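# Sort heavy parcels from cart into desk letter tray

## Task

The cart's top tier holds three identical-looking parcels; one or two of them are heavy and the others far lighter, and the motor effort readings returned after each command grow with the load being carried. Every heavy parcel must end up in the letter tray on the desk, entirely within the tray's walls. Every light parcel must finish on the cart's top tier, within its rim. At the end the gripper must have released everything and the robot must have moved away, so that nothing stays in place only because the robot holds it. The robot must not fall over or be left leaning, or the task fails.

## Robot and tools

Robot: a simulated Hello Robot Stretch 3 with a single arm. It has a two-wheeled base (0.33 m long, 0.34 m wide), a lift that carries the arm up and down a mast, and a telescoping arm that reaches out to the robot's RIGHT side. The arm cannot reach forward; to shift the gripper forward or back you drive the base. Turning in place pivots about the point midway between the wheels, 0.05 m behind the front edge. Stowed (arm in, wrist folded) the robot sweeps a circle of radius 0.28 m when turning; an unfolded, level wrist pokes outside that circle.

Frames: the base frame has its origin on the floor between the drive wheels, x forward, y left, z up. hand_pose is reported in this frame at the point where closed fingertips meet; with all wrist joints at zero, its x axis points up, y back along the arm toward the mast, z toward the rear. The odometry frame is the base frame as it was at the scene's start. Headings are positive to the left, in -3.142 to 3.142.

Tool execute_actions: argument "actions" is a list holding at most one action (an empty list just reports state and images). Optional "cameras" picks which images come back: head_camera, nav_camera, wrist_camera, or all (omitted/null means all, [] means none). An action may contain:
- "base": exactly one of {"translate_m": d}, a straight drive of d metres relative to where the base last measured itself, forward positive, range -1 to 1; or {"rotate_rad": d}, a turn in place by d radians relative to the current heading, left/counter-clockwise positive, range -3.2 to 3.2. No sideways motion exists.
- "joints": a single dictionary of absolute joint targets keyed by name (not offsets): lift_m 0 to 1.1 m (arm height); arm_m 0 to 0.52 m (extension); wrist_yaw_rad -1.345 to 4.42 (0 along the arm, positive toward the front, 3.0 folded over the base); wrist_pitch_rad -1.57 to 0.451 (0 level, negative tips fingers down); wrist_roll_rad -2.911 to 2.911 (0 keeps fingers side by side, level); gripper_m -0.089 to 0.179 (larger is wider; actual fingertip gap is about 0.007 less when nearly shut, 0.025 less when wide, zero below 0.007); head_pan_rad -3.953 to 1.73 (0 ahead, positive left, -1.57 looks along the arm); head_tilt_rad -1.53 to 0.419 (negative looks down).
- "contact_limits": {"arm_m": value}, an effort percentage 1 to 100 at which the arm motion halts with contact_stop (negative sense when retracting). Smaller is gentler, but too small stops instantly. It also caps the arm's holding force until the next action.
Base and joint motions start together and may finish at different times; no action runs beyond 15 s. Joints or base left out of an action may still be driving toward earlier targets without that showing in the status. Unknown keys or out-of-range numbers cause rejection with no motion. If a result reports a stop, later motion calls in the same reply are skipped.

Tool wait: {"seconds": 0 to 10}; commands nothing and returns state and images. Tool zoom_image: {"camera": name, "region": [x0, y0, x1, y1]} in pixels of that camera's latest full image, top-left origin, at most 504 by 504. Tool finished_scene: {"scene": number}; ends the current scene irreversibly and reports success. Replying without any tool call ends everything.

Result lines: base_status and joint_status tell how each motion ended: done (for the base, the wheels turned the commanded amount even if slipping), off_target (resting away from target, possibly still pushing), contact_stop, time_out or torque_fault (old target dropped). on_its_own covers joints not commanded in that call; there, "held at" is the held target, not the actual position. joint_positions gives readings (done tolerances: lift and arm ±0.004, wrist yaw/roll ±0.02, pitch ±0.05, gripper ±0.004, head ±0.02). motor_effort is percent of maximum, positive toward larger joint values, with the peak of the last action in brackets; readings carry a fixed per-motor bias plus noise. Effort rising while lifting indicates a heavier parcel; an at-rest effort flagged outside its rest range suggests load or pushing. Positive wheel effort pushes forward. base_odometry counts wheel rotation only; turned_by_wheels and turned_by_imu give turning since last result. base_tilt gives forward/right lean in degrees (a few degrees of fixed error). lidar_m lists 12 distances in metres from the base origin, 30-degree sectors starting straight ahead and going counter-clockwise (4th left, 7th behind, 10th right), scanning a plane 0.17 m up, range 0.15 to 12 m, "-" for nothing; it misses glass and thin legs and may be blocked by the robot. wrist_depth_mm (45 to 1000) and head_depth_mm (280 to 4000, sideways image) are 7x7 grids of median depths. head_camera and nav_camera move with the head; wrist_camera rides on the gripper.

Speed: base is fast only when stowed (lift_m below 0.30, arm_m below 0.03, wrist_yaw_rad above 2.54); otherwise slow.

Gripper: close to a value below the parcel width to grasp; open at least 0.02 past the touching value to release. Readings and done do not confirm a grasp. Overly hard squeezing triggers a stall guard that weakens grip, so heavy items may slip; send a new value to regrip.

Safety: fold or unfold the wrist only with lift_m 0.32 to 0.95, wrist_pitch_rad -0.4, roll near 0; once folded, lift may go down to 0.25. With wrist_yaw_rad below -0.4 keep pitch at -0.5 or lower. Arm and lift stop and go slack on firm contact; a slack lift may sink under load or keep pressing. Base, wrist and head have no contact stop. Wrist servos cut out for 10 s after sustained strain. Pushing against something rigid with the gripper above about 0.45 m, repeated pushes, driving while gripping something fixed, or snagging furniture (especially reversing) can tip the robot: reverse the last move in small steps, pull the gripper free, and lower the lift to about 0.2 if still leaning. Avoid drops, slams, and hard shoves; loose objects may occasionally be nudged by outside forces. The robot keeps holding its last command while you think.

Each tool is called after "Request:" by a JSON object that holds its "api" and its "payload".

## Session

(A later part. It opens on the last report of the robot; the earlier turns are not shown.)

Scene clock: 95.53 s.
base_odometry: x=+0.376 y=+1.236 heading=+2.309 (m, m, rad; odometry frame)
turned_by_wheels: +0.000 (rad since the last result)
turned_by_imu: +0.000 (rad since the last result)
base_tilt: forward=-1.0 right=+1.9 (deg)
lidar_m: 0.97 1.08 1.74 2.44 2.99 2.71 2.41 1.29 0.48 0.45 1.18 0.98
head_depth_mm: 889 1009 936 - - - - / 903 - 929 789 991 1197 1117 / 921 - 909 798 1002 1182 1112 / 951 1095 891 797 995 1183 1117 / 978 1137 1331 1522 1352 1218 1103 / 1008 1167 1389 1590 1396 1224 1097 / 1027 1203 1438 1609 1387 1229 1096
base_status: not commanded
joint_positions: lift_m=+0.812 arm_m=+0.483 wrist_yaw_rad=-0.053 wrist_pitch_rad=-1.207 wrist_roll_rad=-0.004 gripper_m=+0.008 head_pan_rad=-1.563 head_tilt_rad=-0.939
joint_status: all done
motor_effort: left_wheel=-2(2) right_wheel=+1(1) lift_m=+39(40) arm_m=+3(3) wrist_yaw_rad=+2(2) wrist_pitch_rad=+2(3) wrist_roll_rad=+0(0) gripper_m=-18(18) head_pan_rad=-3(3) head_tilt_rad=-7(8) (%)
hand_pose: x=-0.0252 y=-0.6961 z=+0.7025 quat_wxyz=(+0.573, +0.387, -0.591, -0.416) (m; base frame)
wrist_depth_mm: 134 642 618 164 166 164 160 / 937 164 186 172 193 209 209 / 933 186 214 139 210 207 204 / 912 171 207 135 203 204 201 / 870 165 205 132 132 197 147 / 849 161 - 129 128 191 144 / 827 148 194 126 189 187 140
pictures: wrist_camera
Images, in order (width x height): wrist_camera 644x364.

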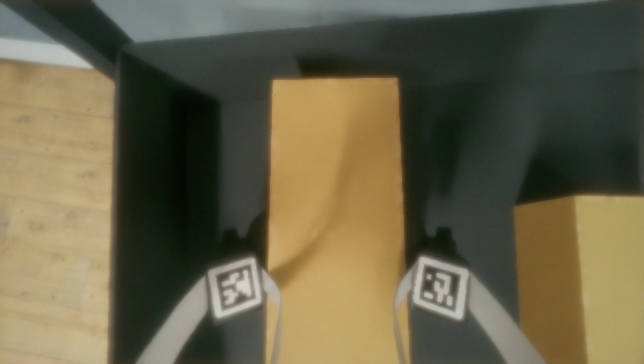

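Light. Back to the middle one, looking for the tray meanwhile.

Request:
{"api": "execute_actions", "payload": {"actions": [{"joints":{"lift_m":0.793}}], "cameras": []}}

Request:
{"api": "execute_actions", "payload": {"actions": [{"joints":{"gripper_m":0.085}}], "cameras": []}}

Request:
{"api": "execute_actions", "payload": {"actions": [{"joints":{"lift_m":0.85}}], "cameras": []}}

Request:
{"api": "execute_actions", "payload": {"actions": [{"base":{"translate_m":-0.122},"joints":{"arm_m":0.434,"wrist_yaw_rad":-0.1,"head_pan_rad":-3.75,"head_tilt_rad":-0.3}}]}}

Scene clock: 101.63 s.
base_odometry: x=+0.376 y=+1.236 heading=+2.309 (m, m, rad; odometry frame)
turned_by_wheels: +0.000 (rad since the last result)
turned_by_imu: -0.001 (rad since the last result)
base_tilt: forward=-1.0 right=+1.9 (deg)
lidar_m: 0.97 1.09 1.74 2.44 2.99 2.72 2.41 1.29 0.48 0.45 1.18 0.98
head_depth_mm: 891 1016 930 814 - - - / 912 - 931 786 990 1183 1122 / 924 - 926 800 999 1189 1116 / 956 1100 909 796 998 1181 1116 / 983 1129 1326 1526 1344 1211 1112 / 1003 1166 1388 1591 1404 1232 1100 / 1029 1209 1446 1608 1394 1223 1091
base_status: not commanded
joint_positions: lift_m=+0.793 arm_m=+0.483 wrist_yaw_rad=-0.053 wrist_pitch_rad=-1.207 wrist_roll_rad=-0.004 gripper_m=+0.008 head_pan_rad=-1.563 head_tilt_rad=-0.939
joint_status: all done
motor_effort: left_wheel=-2(2) right_wheel=+1(1) lift_m=+31(35) arm_m=+3(3) wrist_yaw_rad=+2(2) wrist_pitch_rad=+2(2) wrist_roll_rad=+0(0) gripper_m=-18(18) head_pan_rad=-2(2) head_tilt_rad=-8(8) (%)
hand_pose: x=-0.0252 y=-0.6961 z=+0.6838 quat_wxyz=(+0.573, +0.387, -0.591, -0.416) (m; base frame)
wrist_depth_mm: 134 143 143 146 150 156 161 / 931 161 185 171 189 192 189 / 898 161 195 139 190 189 187 / 897 156 189 136 184 184 182 / 857 154 187 132 132 180 135 / 864 151 - 129 128 175 134 / 812 139 176 126 171 172 134
pictures: none
No camera images: the call's "cameras" was empty. Leave "cameras" out to get every camera's image.

Scene clock: 102.90 s.
base_odometry: x=+0.376 y=+1.236 heading=+2.309 (m, m, rad; odometry frame)
turned_by_wheels: +0.000 (rad since the last result)
turned_by_imu: +0.000 (rad since the last result)
base_tilt: forward=-1.0 right=+1.9 (deg)
lidar_m: 0.98 1.09 1.74 2.44 3.01 2.72 2.41 1.29 0.48 0.45 1.19 0.98
head_depth_mm: 897 1016 926 814 - - - / 912 - 928 785 989 1183 1123 / 924 - 928 801 1004 1188 1114 / 957 1101 909 798 998 1179 1110 / 976 1137 1323 1532 1349 1213 1103 / 1004 1171 1404 1569 1402 1233 1098 / 1033 1207 1451 1599 1390 1225 1095
base_status: not commanded
joint_positions: lift_m=+0.793 arm_m=+0.483 wrist_yaw_rad=-0.053 wrist_pitch_rad=-1.207 wrist_roll_rad=-0.004 gripper_m=+0.085 head_pan_rad=-1.563 head_tilt_rad=-0.939
joint_status: all done
motor_effort: left_wheel=-1(2) right_wheel=+1(1) lift_m=+31(30) arm_m=+3(3) wrist_yaw_rad=+2(2) wrist_pitch_rad=+2(3) wrist_roll_rad=+0(0) gripper_m=+1(82) head_pan_rad=-3(3) head_tilt_rad=-7(8) (%)
hand_pose: x=-0.0252 y=-0.6960 z=+0.6838 quat_wxyz=(+0.573, +0.387, -0.591, -0.416) (m; base frame)
wrist_depth_mm: 134 144 144 146 150 156 161 / 920 161 186 171 191 193 191 / 887 161 194 140 191 188 187 / 854 157 190 136 184 184 183 / 853 153 186 132 132 180 135 / 833 142 179 129 130 176 135 / 803 140 177 126 172 171 134
pictures: none
No camera images: the call's "cameras" was empty. Leave "cameras" out to get every camera's image.

Scene clock: 104.27 s.
base_odometry: x=+0.376 y=+1.236 heading=+2.309 (m, m, rad; odometry frame)
turned_by_wheels: +0.000 (rad since the last result)
turned_by_imu: +0.000 (rad since the last result)
base_tilt: forward=-1.0 right=+1.9 (deg)
lidar_m: 0.98 1.08 1.74 2.44 2.99 2.70 2.41 1.29 0.48 0.45 1.19 0.98
head_depth_mm: 892 1004 - - - 1210 1118 / 884 1094 923 790 993 1194 1114 / 903 - 905 796 1004 1187 1111 / 949 1100 905 796 999 1180 1116 / 973 1136 1325 1518 1361 1213 1103 / 1005 1168 1402 1582 1393 1228 1092 / 1028 1199 1450 1602 1390 1220 1096
base_status: not commanded
joint_positions: lift_m=+0.850 arm_m=+0.483 wrist_yaw_rad=-0.053 wrist_pitch_rad=-1.207 wrist_roll_rad=-0.004 gripper_m=+0.085 head_pan_rad=-1.563 head_tilt_rad=-0.939
joint_status: all done
motor_effort: left_wheel=-2(2) right_wheel=+1(1) lift_m=+38(40) arm_m=+3(3) wrist_yaw_rad=+2(2) wrist_pitch_rad=+2(2) wrist_roll_rad=+0(0) gripper_m=+0(0) head_pan_rad=-2(3) head_tilt_rad=-7(9) (%)
hand_pose: x=-0.0252 y=-0.6961 z=+0.7405 quat_wxyz=(+0.573, +0.387, -0.591, -0.416) (m; base frame)
wrist_depth_mm: 754 672 670 634 582 556 512 / 961 187 215 218 214 211 220 / 956 963 249 198 248 244 243 / 917 964 245 194 243 239 240 / 917 887 239 188 235 193 184 / 889 872 235 183 233 180 179 / 849 843 230 180 227 221 174
pictures: none
No camera images: the call's "cameras" was empty. Leave "cameras" out to get every camera's image.

Scene clock: 106.63 s.
base_odometry: x=+0.458 y=+1.145 heading=+2.309 (m, m, rad; odometry frame)
turned_by_wheels: +0.000 (rad since the last result)
turned_by_imu: -0.001 (rad since the last result)
base_tilt: forward=-1.0 right=+1.9 (deg)
lidar_m: 1.09 1.22 1.96 2.44 3.04 2.60 2.36 1.26 0.48 0.46 0.47 1.10
head_depth_mm: 3198 3450 3603 3750 3066 2118 1632 / 3137 3279 3461 3680 3029 2103 1613 / 3006 3135 3367 3427 3008 2068 1722 / 2878 2989 3177 3319 2945 2073 - / 2764 2857 2993 3082 2920 2020 - / 2674 2767 2946 3020 2858 2021 1604 / 2582 2648 2751 2813 2693 2006 1589
base_status: done
joint_positions: lift_m=+0.850 arm_m=+0.434 wrist_yaw_rad=-0.097 wrist_pitch_rad=-1.207 wrist_roll_rad=-0.004 gripper_m=+0.085 head_pan_rad=-3.743 head_tilt_rad=-0.310
joint_status: all done
motor_effort: left_wheel=-2(5) right_wheel=+1(2) lift_m=+38(38) arm_m=-4(3) wrist_yaw_rad=-2(4) wrist_pitch_rad=+2(2) wrist_roll_rad=+0(1) gripper_m=+0(1) head_pan_rad=-3(31) head_tilt_rad=+7(52) (%)
hand_pose: x=-0.0283 y=-0.6478 z=+0.7405 quat_wxyz=(+0.564, +0.374, -0.599, -0.429) (m; base frame)
wrist_depth_mm: 220 215 218 230 243 227 239 / 246 212 260 258 255 199 228 / 257 203 255 251 249 196 195 / 246 199 247 194 241 198 189 / 242 194 243 188 236 202 229 / 238 190 236 185 233 230 229 / 235 234 231 179 226 224 222
pictures: head_camera (sideways: a quarter turn clockwise sets it upright), nav_camera (sideways: a quarter turn counterclockwise sets it upright), wrist_camera
Images, in order (width x height): head_camera 896x504, nav_camera 672x504, wrist_camera 644x364.

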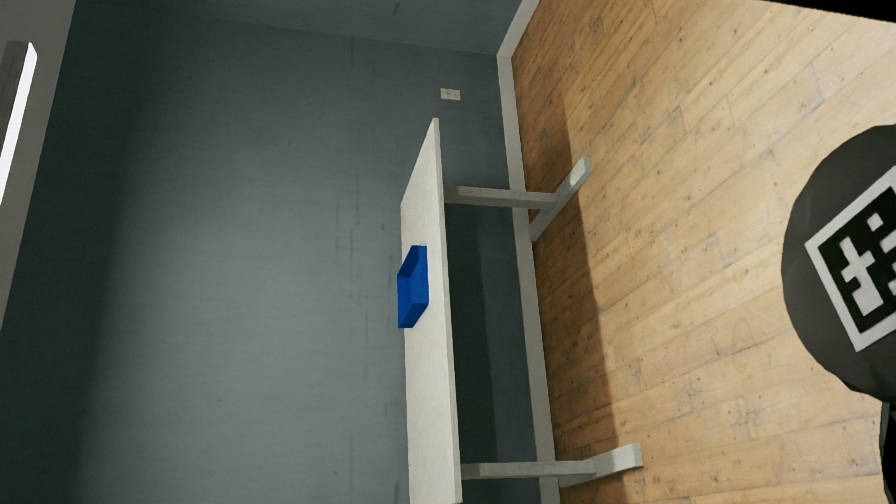

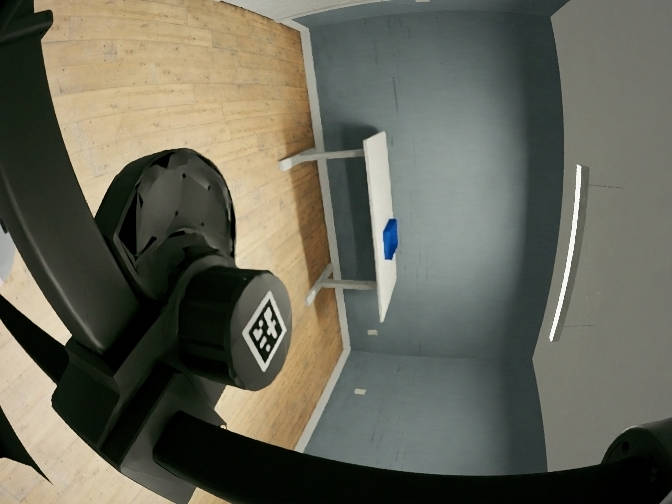

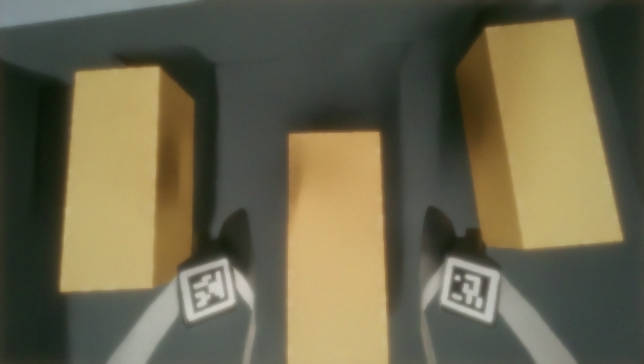

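Request:
{"api": "execute_actions", "payload": {"actions": [{"joints":{"lift_m":0.795}}], "cameras": []}}

Request:
{"api": "execute_actions", "payload": {"actions": [{"joints":{"gripper_m":0.007}}], "cameras": []}}

Request:
{"api": "execute_actions", "payload": {"actions": [{"joints":{"lift_m":0.93}}], "cameras": ["wrist_camera"]}}

Request:
{"api": "execute_actions", "payload": {"actions": [{"base":{"rotate_rad":-0.64},"joints":{"arm_m":0.3,"lift_m":1.0,"head_pan_rad":-2.75,"head_tilt_rad":-0.6}}], "cameras": []}}

Request:
{"api": "execute_actions", "payload": {"actions": [{"base":{"translate_m":-1},"joints":{"arm_m":0.1}}], "cameras": ["head_camera"]}}

Request:
{"api": "execute_actions", "payload": {"actions": [{"base":{"translate_m":-0.9}}]}}

Scene clock: 120.63 s.
base_odometry: x=+0.458 y=+1.145 heading=+2.309 (m, m, rad; odometry frame)
turned_by_wheels: +0.000 (rad since the last result)
turned_by_imu: -0.001 (rad since the last result)
base_tilt: forward=-1.1 right=+1.9 (deg)
lidar_m: 1.09 1.21 1.95 2.46 3.01 2.60 2.36 1.26 0.48 0.46 0.47 1.10
head_depth_mm: 3225 3404 3577 3744 3056 2126 1617 / 3126 3304 3476 3687 2986 2097 1615 / 3014 3134 3365 3463 2979 2070 1597 / 2857 3039 3177 3340 2952 2063 1587 / 2750 2877 3031 3112 2868 2045 1581 / 2655 2767 2918 3013 2851 2036 1576 / 2540 2660 2804 2748 2638 2019 1561
base_status: not commanded
joint_positions: lift_m=+0.795 arm_m=+0.434 wrist_yaw_rad=-0.097 wrist_pitch_rad=-1.207 wrist_roll_rad=-0.004 gripper_m=+0.085 head_pan_rad=-3.743 head_tilt_rad=-0.310
joint_status: all done
motor_effort: left_wheel=-2(2) right_wheel=+1(1) lift_m=+30(35) arm_m=-4(4) wrist_yaw_rad=-2(2) wrist_pitch_rad=+2(2) wrist_roll_rad=+0(0) gripper_m=+0(1) head_pan_rad=-2(3) head_tilt_rad=+7(7) (%)
hand_pose: x=-0.0283 y=-0.6478 z=+0.6858 quat_wxyz=(+0.564, +0.374, -0.599, -0.429) (m; base frame)
wrist_depth_mm: 154 199 207 206 203 182 144 / 148 185 203 201 199 186 141 / 146 181 197 141 192 189 138 / 142 178 191 137 188 187 135 / 139 177 188 134 134 181 137 / 135 179 180 132 131 176 175 / 182 180 178 128 173 174 173
pictures: none
No camera images: the call's "cameras" was empty. Leave "cameras" out to get every camera's image.

Scene clock: 121.90 s.
base_odometry: x=+0.458 y=+1.145 heading=+2.309 (m, m, rad; odometry frame)
turned_by_wheels: +0.000 (rad since the last result)
turned_by_imu: +0.000 (rad since the last result)
base_tilt: forward=-1.0 right=+2.0 (deg)
lidar_m: 1.09 1.22 1.95 2.44 3.03 2.59 2.37 1.26 0.48 0.46 0.47 1.10
head_depth_mm: 3209 3472 3600 3705 3089 2112 1634 / 3104 3338 3447 3715 3045 2080 1615 / 2994 3142 3304 3453 2995 2097 1600 / 2905 3008 3124 3334 2950 2047 1595 / 2733 2880 3043 3059 2925 2051 1577 / 2623 2772 2910 2993 2857 2033 1565 / 2564 2653 2778 2832 2678 2004 1555
base_status: not commanded
joint_positions: lift_m=+0.795 arm_m=+0.434 wrist_yaw_rad=-0.097 wrist_pitch_rad=-1.215 wrist_roll_rad=-0.004 gripper_m=+0.008 head_pan_rad=-3.743 head_tilt_rad=-0.310
joint_status: all done
motor_effort: left_wheel=-2(1) right_wheel=+1(1) lift_m=+35(35) arm_m=-4(4) wrist_yaw_rad=-2(2) wrist_pitch_rad=+6(6) wrist_roll_rad=+0(0) gripper_m=-18(93) head_pan_rad=-3(3) head_tilt_rad=+8(7) (%)
hand_pose: x=-0.0281 y=-0.6456 z=+0.6851 quat_wxyz=(+0.562, +0.376, -0.598, -0.431) (m; base frame)
wrist_depth_mm: 151 201 205 203 200 181 141 / 146 184 200 198 196 188 138 / 143 180 195 139 190 188 135 / 140 178 192 136 185 184 132 / 137 175 187 132 132 179 138 / 135 183 - 129 129 176 174 / 182 181 178 126 173 172 172
pictures: none
No camera images: the call's "cameras" was empty. Leave "cameras" out to get every camera's image.

Scene clock: 123.97 s.
base_odometry: x=+0.458 y=+1.145 heading=+2.309 (m, m, rad; odometry frame)
turned_by_wheels: +0.000 (rad since the last result)
turned_by_imu: +0.000 (rad since the last result)
base_tilt: forward=-1.0 right=+2.0 (deg)
lidar_m: 1.09 1.22 1.95 2.45 3.02 2.60 2.37 1.26 0.48 0.46 0.47 1.10
head_depth_mm: 3280 3477 3612 3799 3024 2108 - / 3112 3319 3504 3678 3047 - - / 2985 3124 3364 3469 3117 - - / 2881 3007 3192 3374 3314 - - / 2759 2865 2998 3042 3266 - - / 2683 2806 2944 2973 2888 - - / 2559 2670 2812 2779 2687 2135 -
base_status: not commanded
joint_positions: lift_m=+0.930 arm_m=+0.434 wrist_yaw_rad=-0.097 wrist_pitch_rad=-1.218 wrist_roll_rad=-0.004 gripper_m=+0.008 head_pan_rad=-3.743 head_tilt_rad=-0.310
joint_status: all done
motor_effort: left_wheel=-2(2) right_wheel=+1(1) lift_m=+44(46) arm_m=-4(4) wrist_yaw_rad=-2(2) wrist_pitch_rad=+6(7) wrist_roll_rad=+0(1) gripper_m=-19(18) head_pan_rad=-3(2) head_tilt_rad=+7(7) (%)
hand_pose: x=-0.0280 y=-0.6450 z=+0.8196 quat_wxyz=(+0.561, +0.377, -0.597, -0.432) (m; base frame)
wrist_depth_mm: 762 733 704 660 604 307 300 / 942 314 307 294 320 314 305 / - 325 331 139 299 274 295 / - 316 324 135 282 266 288 / 963 309 272 132 132 266 279 / 632 313 - 130 129 301 282 / 608 312 308 126 299 297 291
pictures: wrist_camera
Images, in order (width x height): wrist_camera 644x364.

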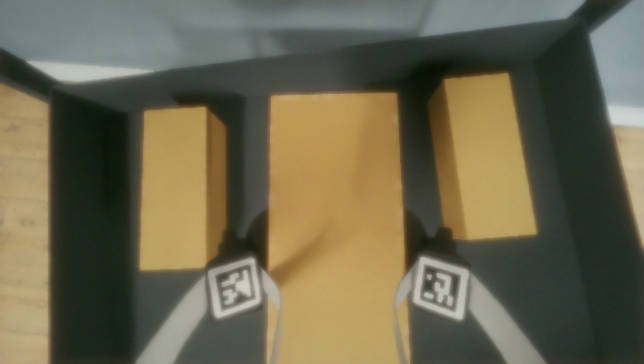

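Scene clock: 126.20 s.
base_odometry: x=+0.458 y=+1.145 heading=+1.669 (m, m, rad; odometry frame)
turned_by_wheels: -0.640 (rad since the last result)
turned_by_imu: -0.650 (rad since the last result)
base_tilt: forward=-1.0 right=+1.9 (deg)
lidar_m: 1.59 1.10 1.16 1.67 2.45 2.89 3.00 2.60 1.38 0.50 0.46 0.46
head_depth_mm: 2594 2756 3138 2577 2013 - - / 2598 2727 3167 2559 2083 - - / 2565 2740 3126 2533 2075 - - / 2570 2755 3018 2496 - - - / 2556 2777 3032 2480 - - - / 2571 2805 2983 2538 - - - / 2560 2739 2969 2537 - - 1185
base_status: done
joint_positions: lift_m=+1.000 arm_m=+0.300 wrist_yaw_rad=-0.098 wrist_pitch_rad=-1.219 wrist_roll_rad=-0.004 gripper_m=+0.008 head_pan_rad=-2.757 head_tilt_rad=-0.593
joint_status: all done
motor_effort: left_wheel=+1(6) right_wheel=-2(7) lift_m=+44(45) arm_m=-4(5) wrist_yaw_rad=-1(2) wrist_pitch_rad=+7(7) wrist_roll_rad=+0(0) gripper_m=-18(19) head_pan_rad=+3(33) head_tilt_rad=-5(37) (%)
hand_pose: x=-0.0280 y=-0.5107 z=+0.8895 quat_wxyz=(+0.561, +0.377, -0.597, -0.432) (m; base frame)
wrist_depth_mm: 433 724 900 - - - - / 415 832 - - - - - / 363 414 - 139 - - - / 379 399 895 136 - - - / 400 397 352 132 133 - - / 387 388 - 129 129 - 962 / 380 385 - 126 975 979 961
pictures: none
No camera images: the call's "cameras" was empty. Leave "cameras" out to get every camera's image.

Scene clock: 137.37 s.
base_odometry: x=+0.556 y=+0.150 heading=+1.670 (m, m, rad; odometry frame)
turned_by_wheels: +0.000 (rad since the last result)
turned_by_imu: -0.006 (rad since the last result)
base_tilt: forward=-1.0 right=+2.0 (deg)
lidar_m: 1.35 1.99 2.11 2.05 2.30 2.42 2.00 1.69 1.95 1.51 1.48 1.19
head_depth_mm: 1855 2006 1713 2407 1996 - - / 1837 1989 1720 2395 2070 - - / 1820 2014 1704 2376 2044 - - / 1820 1986 1676 2345 - - - / 1801 1959 1642 2335 - - - / 1792 1951 1611 2307 - - - / 1795 1952 2125 2314 - - 1190
base_status: done
joint_positions: lift_m=+1.000 arm_m=+0.100 wrist_yaw_rad=-0.098 wrist_pitch_rad=-1.219 wrist_roll_rad=-0.004 gripper_m=+0.008 head_pan_rad=-2.757 head_tilt_rad=-0.593
joint_status: all done
motor_effort: left_wheel=+2(2) right_wheel=-2(7) lift_m=+44(44) arm_m=-4(4) wrist_yaw_rad=-1(1) wrist_pitch_rad=+7(7) wrist_roll_rad=+0(0) gripper_m=-18(18) head_pan_rad=+3(3) head_tilt_rad=-5(5) (%)
hand_pose: x=-0.0280 y=-0.3107 z=+0.8895 quat_wxyz=(+0.561, +0.377, -0.597, -0.432) (m; base frame)
wrist_depth_mm: - - - - - - - / - - - - - - - / - - - 140 - - - / - - - 136 - - - / - - - 132 132 - - / - - - 130 129 - 971 / - - - 126 127 953 967
pictures: head_camera (sideways: a quarter turn clockwise sets it upright)
Images, in order (width x height): head_camera 896x504.

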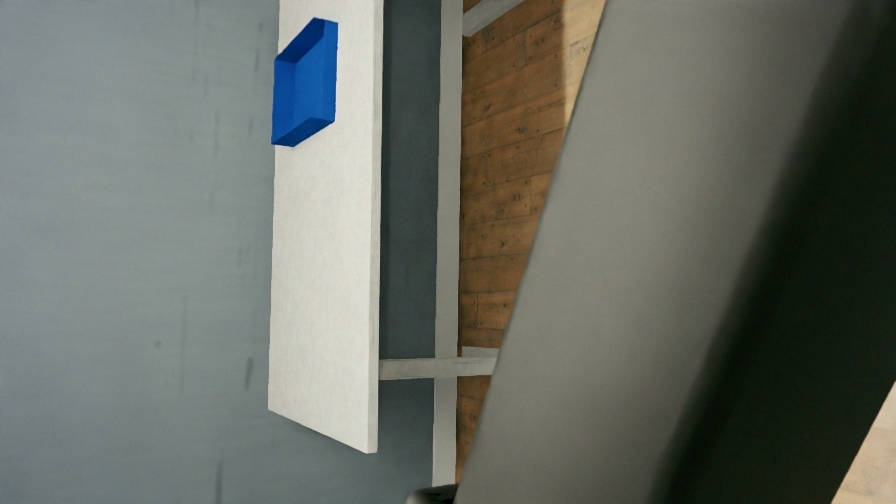

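Scene clock: 147.53 s.
base_odometry: x=+0.645 y=-0.745 heading=+1.670 (m, m, rad; odometry frame)
turned_by_wheels: +0.000 (rad since the last result)
turned_by_imu: -0.006 (rad since the last result)
base_tilt: forward=-1.0 right=+2.0 (deg)
lidar_m: 2.05 2.80 2.45 1.92 1.90 1.82 1.10 1.36 1.04 1.91 1.85 1.99
head_depth_mm: 1144 1249 1393 1163 904 - - / 1148 1249 1372 1142 916 - - / 1144 1246 1374 1133 914 - - / 1132 1241 1363 1117 - - - / 1127 1228 1356 1109 - - - / 1125 1220 1345 1146 - - - / 1113 1219 1317 1133 - - 1187
base_status: done
joint_positions: lift_m=+1.000 arm_m=+0.100 wrist_yaw_rad=-0.098 wrist_pitch_rad=-1.219 wrist_roll_rad=-0.004 gripper_m=+0.008 head_pan_rad=-2.757 head_tilt_rad=-0.593
joint_status: not commanded
motor_effort: left_wheel=+2(3) right_wheel=-2(7) lift_m=+44(44) arm_m=-4(4) wrist_yaw_rad=-1(1) wrist_pitch_rad=+7(7) wrist_roll_rad=+0(0) gripper_m=-19(17) head_pan_rad=+3(3) head_tilt_rad=-5(5) (%)
hand_pose: x=-0.0280 y=-0.3107 z=+0.8895 quat_wxyz=(+0.561, +0.377, -0.597, -0.432) (m; base frame)
wrist_depth_mm: - - - - - - - / - - - - - - - / - - - 140 - - - / - - - 135 - - - / - - - 132 132 - - / - - - 130 128 - 982 / - - - 126 127 975 970
pictures: head_camera (sideways: a quarter turn clockwise sets it upright), nav_camera (sideways: a quarter turn counterclockwise sets it upright), wrist_camera
Images, in order (width x height): head_camera 896x504, nav_camera 672x504, wrist_camera 644x364.

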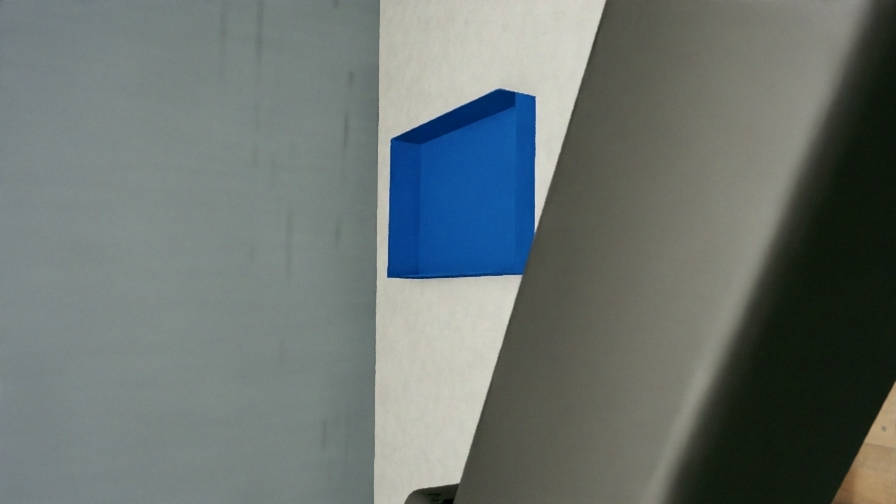

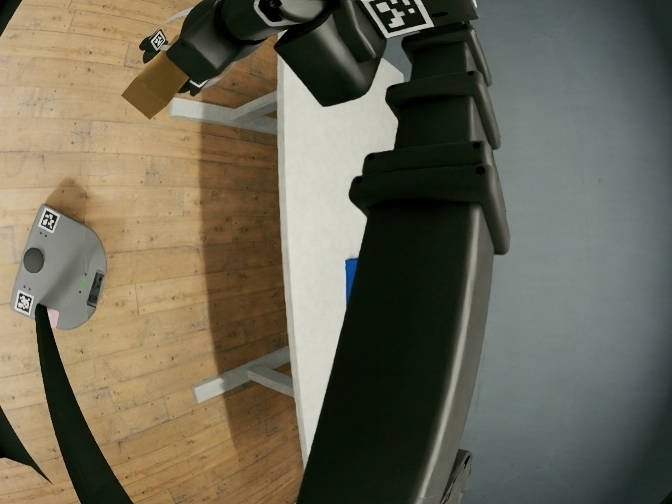

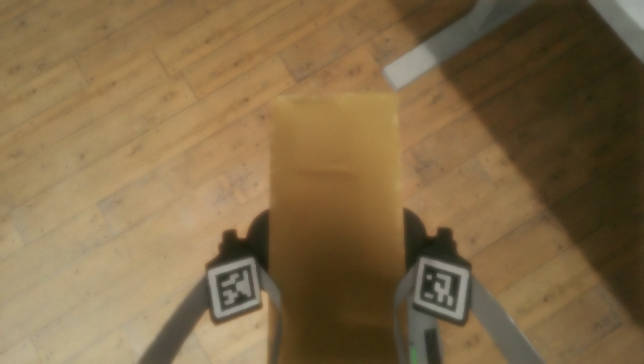

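Request:
{"api": "execute_actions", "payload": {"actions": [{"base":{"translate_m":-0.31},"joints":{"head_pan_rad":-1.57,"head_tilt_rad":-0.85,"arm_m":0.35}}], "cameras": []}}

Request:
{"api": "execute_actions", "payload": {"actions": [{"base":{"rotate_rad":-1.14},"joints":{"arm_m":0.48,"wrist_yaw_rad":0}}], "cameras": ["head_camera","wrist_camera"]}}

Scene clock: 159.23 s.
base_odometry: x=+0.676 y=-1.054 heading=+1.670 (m, m, rad; odometry frame)
turned_by_wheels: +0.000 (rad since the last result)
turned_by_imu: -0.002 (rad since the last result)
base_tilt: forward=-1.0 right=+1.9 (deg)
lidar_m: 2.35 3.06 2.16 1.78 1.76 1.45 0.79 1.08 0.94 0.92 2.00 2.13
head_depth_mm: - 1450 1018 812 679 581 1091 / - 1686 1006 808 674 617 1144 / - - 971 778 705 1308 1140 / 1936 2155 949 792 1481 1301 1133 / 1832 2102 2004 1729 1489 1288 1132 / 1750 1976 2142 1763 1494 1288 1129 / 1684 1898 2065 1778 1483 1272 1121
base_status: done
joint_positions: lift_m=+1.000 arm_m=+0.350 wrist_yaw_rad=-0.098 wrist_pitch_rad=-1.220 wrist_roll_rad=-0.004 gripper_m=+0.008 head_pan_rad=-1.577 head_tilt_rad=-0.840
joint_status: all done
motor_effort: left_wheel=+2(2) right_wheel=-2(7) lift_m=+44(44) arm_m=+3(3) wrist_yaw_rad=-1(1) wrist_pitch_rad=+7(7) wrist_roll_rad=+0(0) gripper_m=-18(18) head_pan_rad=+3(33) head_tilt_rad=-7(34) (%)
hand_pose: x=-0.0280 y=-0.5597 z=+0.8895 quat_wxyz=(+0.560, +0.377, -0.597, -0.433) (m; base frame)
wrist_depth_mm: - - 365 362 352 355 349 / - - 359 351 345 343 338 / - - - 140 335 336 332 / - - - 136 331 331 323 / - - - 132 132 324 318 / - - - 129 129 316 310 / - - - 126 312 310 305
pictures: none
No camera images: the call's "cameras" was empty. Leave "cameras" out to get every camera's image.

Scene clock: 162.23 s.
base_odometry: x=+0.676 y=-1.054 heading=+0.530 (m, m, rad; odometry frame)
turned_by_wheels: -1.140 (rad since the last result)
turned_by_imu: -1.156 (rad since the last result)
base_tilt: forward=-1.0 right=+1.9 (deg)
lidar_m: 2.00 2.07 2.35 3.06 2.16 1.82 1.74 1.60 0.80 1.09 1.12 0.92
head_depth_mm: - 1074 1022 817 676 607 1147 / 940 1047 1011 808 671 602 1150 / - 1048 928 796 669 598 1146 / 905 1028 887 795 665 596 1137 / 920 1048 929 786 662 580 1124 / 921 1050 969 785 656 577 1123 / 917 1043 960 776 650 573 1120
base_status: done
joint_positions: lift_m=+1.000 arm_m=+0.480 wrist_yaw_rad=-0.002 wrist_pitch_rad=-1.219 wrist_roll_rad=-0.004 gripper_m=+0.008 head_pan_rad=-1.577 head_tilt_rad=-0.840
joint_status: all done
motor_effort: left_wheel=+1(6) right_wheel=-2(7) lift_m=+44(44) arm_m=+3(3) wrist_yaw_rad=+2(5) wrist_pitch_rad=+7(7) wrist_roll_rad=+0(0) gripper_m=-18(18) head_pan_rad=+3(3) head_tilt_rad=-7(8) (%)
hand_pose: x=-0.0218 y=-0.6902 z=+0.8895 quat_wxyz=(+0.581, +0.405, -0.579, -0.405) (m; base frame)
wrist_depth_mm: 375 366 363 361 359 349 348 / 366 359 323 313 315 345 341 / 355 345 340 139 337 335 332 / 347 343 339 135 327 327 327 / 339 335 325 133 132 318 323 / 333 327 - 129 129 315 310 / 324 325 314 126 308 304 308
pictures: head_camera (sideways: a quarter turn clockwise sets it upright), wrist_camera
Images, in order (width x height): head_camera 896x504, wrist_camera 644x364.

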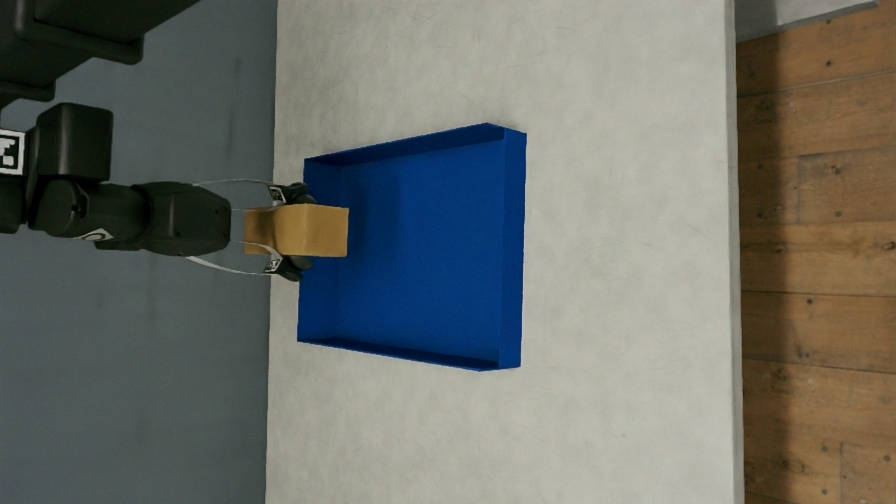

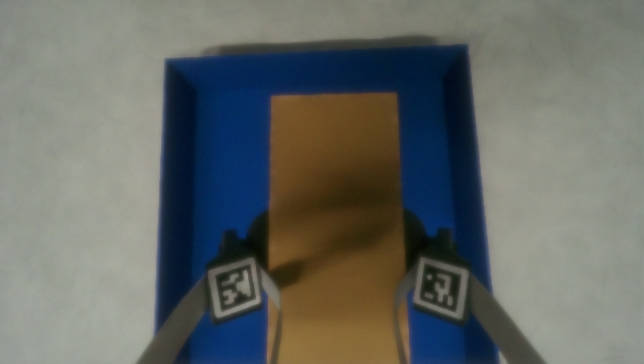

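Request:
{"api": "execute_actions", "payload": {"actions": [{"joints":{"lift_m":0.856}}], "cameras": ["wrist_camera"]}}

Request:
{"api": "execute_actions", "payload": {"actions": [{"joints":{"gripper_m":0.09}}], "cameras": []}}

Request:
{"api": "execute_actions", "payload": {"actions": [{"joints":{"lift_m":1.0,"arm_m":0.0}}], "cameras": ["nav_camera","head_camera"]}}

Scene clock: 169.63 s.
base_odometry: x=+0.676 y=-1.054 heading=+0.530 (m, m, rad; odometry frame)
turned_by_wheels: +0.000 (rad since the last result)
turned_by_imu: -0.001 (rad since the last result)
base_tilt: forward=-1.0 right=+1.9 (deg)
lidar_m: 2.00 2.08 2.35 3.07 2.15 1.82 1.74 1.60 0.80 1.08 1.11 0.93
head_depth_mm: 924 1051 1063 - - 604 1135 / 923 1017 988 785 674 603 1149 / 916 - 941 799 669 599 1142 / 917 1039 915 771 668 596 1135 / 916 1042 930 785 662 582 1138 / 918 1045 969 782 657 576 1126 / 914 1046 963 776 651 573 1116
base_status: not commanded
joint_positions: lift_m=+0.856 arm_m=+0.480 wrist_yaw_rad=-0.002 wrist_pitch_rad=-1.219 wrist_roll_rad=-0.004 gripper_m=+0.008 head_pan_rad=-1.577 head_tilt_rad=-0.840
joint_status: all done
motor_effort: left_wheel=+1(1) right_wheel=-2(2) lift_m=+35(40) arm_m=+3(3) wrist_yaw_rad=+2(2) wrist_pitch_rad=+7(7) wrist_roll_rad=+0(0) gripper_m=-19(18) head_pan_rad=+3(4) head_tilt_rad=-7(6) (%)
hand_pose: x=-0.0218 y=-0.6902 z=+0.7458 quat_wxyz=(+0.581, +0.405, -0.579, -0.405) (m; base frame)
wrist_depth_mm: 179 204 203 202 199 197 151 / 178 200 199 196 195 193 144 / 178 196 195 140 190 189 145 / 176 194 190 136 186 183 146 / 176 188 186 132 132 181 146 / 174 184 - 129 129 177 148 / 171 181 178 127 173 173 149
pictures: wrist_camera
Images, in order (width x height): wrist_camera 644x364.

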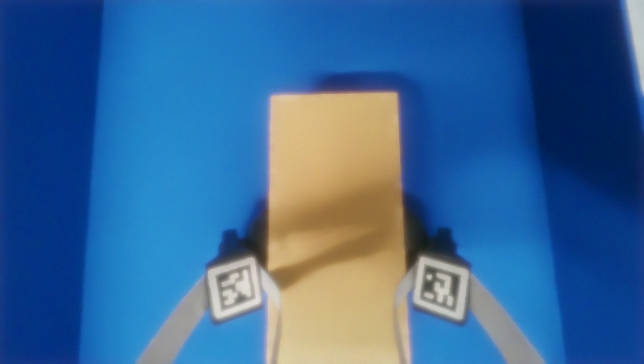

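Scene clock: 170.93 s.
base_odometry: x=+0.676 y=-1.054 heading=+0.530 (m, m, rad; odometry frame)
turned_by_wheels: +0.000 (rad since the last result)
turned_by_imu: +0.000 (rad since the last result)
base_tilt: forward=-1.0 right=+2.0 (deg)
lidar_m: 2.00 2.08 2.36 3.07 2.15 1.82 1.74 1.60 0.80 1.08 1.12 0.92
head_depth_mm: 923 1056 1058 - - 607 1141 / 920 1010 990 788 674 601 1147 / 922 - 938 796 670 601 1143 / 920 1036 914 772 665 595 1133 / 920 1046 927 783 660 580 1135 / 916 1050 968 781 657 576 1127 / 914 1042 959 779 652 574 1121
base_status: not commanded
joint_positions: lift_m=+0.856 arm_m=+0.480 wrist_yaw_rad=-0.002 wrist_pitch_rad=-1.208 wrist_roll_rad=-0.004 gripper_m=+0.090 head_pan_rad=-1.577 head_tilt_rad=-0.840
joint_status: all done
motor_effort: left_wheel=+1(2) right_wheel=-2(2) lift_m=+35(35) arm_m=+3(3) wrist_yaw_rad=+2(2) wrist_pitch_rad=+3(7) wrist_roll_rad=+0(0) gripper_m=+0(83) head_pan_rad=+3(3) head_tilt_rad=-7(6) (%)
hand_pose: x=-0.0218 y=-0.6929 z=+0.7465 quat_wxyz=(+0.583, +0.402, -0.581, -0.402) (m; base frame)
wrist_depth_mm: 179 211 208 206 203 201 151 / 177 204 202 200 199 196 151 / 177 200 198 141 191 192 145 / 176 195 192 138 187 186 146 / 173 190 189 135 134 183 147 / 174 186 183 132 132 178 148 / 172 181 180 129 174 175 145
pictures: none
No camera images: the call's "cameras" was empty. Leave "cameras" out to get every camera's image.

Scene clock: 175.63 s.
base_odometry: x=+0.676 y=-1.054 heading=+0.530 (m, m, rad; odometry frame)
turned_by_wheels: +0.000 (rad since the last result)
turned_by_imu: -0.001 (rad since the last result)
base_tilt: forward=-1.0 right=+1.9 (deg)
lidar_m: 2.00 2.08 2.35 3.06 2.16 1.82 1.74 1.60 0.80 1.08 1.11 0.92
head_depth_mm: 926 1056 1101 - - - 1134 / 927 1044 1080 - - - 1131 / 922 1052 1075 - - - 1093 / 926 1047 931 789 651 - 1110 / 916 1047 930 784 661 603 1134 / 923 1046 973 784 658 576 1130 / 920 1047 969 777 655 573 1120
base_status: not commanded
joint_positions: lift_m=+1.000 arm_m=+0.001 wrist_yaw_rad=-0.002 wrist_pitch_rad=-1.206 wrist_roll_rad=-0.004 gripper_m=+0.090 head_pan_rad=-1.577 head_tilt_rad=-0.840
joint_status: all done
motor_effort: left_wheel=+1(1) right_wheel=-2(2) lift_m=+38(40) arm_m=-4(4) wrist_yaw_rad=+2(2) wrist_pitch_rad=+2(3) wrist_roll_rad=+0(0) gripper_m=+0(0) head_pan_rad=+3(3) head_tilt_rad=-6(7) (%)
hand_pose: x=-0.0217 y=-0.2149 z=+0.8906 quat_wxyz=(+0.583, +0.402, -0.581, -0.401) (m; base frame)
wrist_depth_mm: 376 375 374 369 360 362 357 / 370 368 360 360 353 351 343 / 360 358 350 349 344 342 336 / 347 350 346 - - - - / - - - - - - - / - - - - - - 953 / - - - - 950 955 961
pictures: head_camera (sideways: a quarter turn clockwise sets it upright), nav_camera (sideways: a quarter turn counterclockwise sets it upright)
Images, in order (width x height): head_camera 896x504, nav_camera 672x504.

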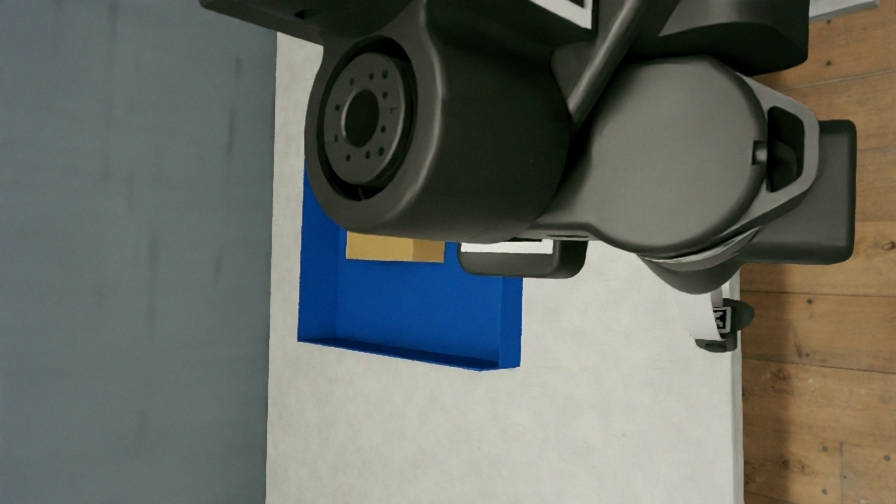

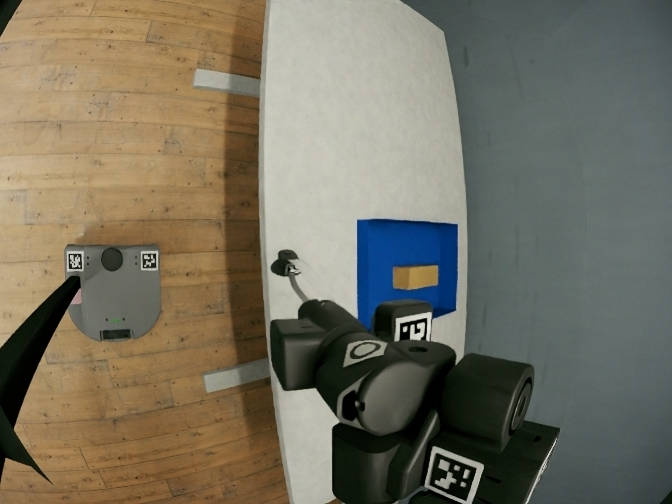

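Request:
{"api": "finished_scene", "payload": {"scene": 2}}

The scene is finished: the task was done.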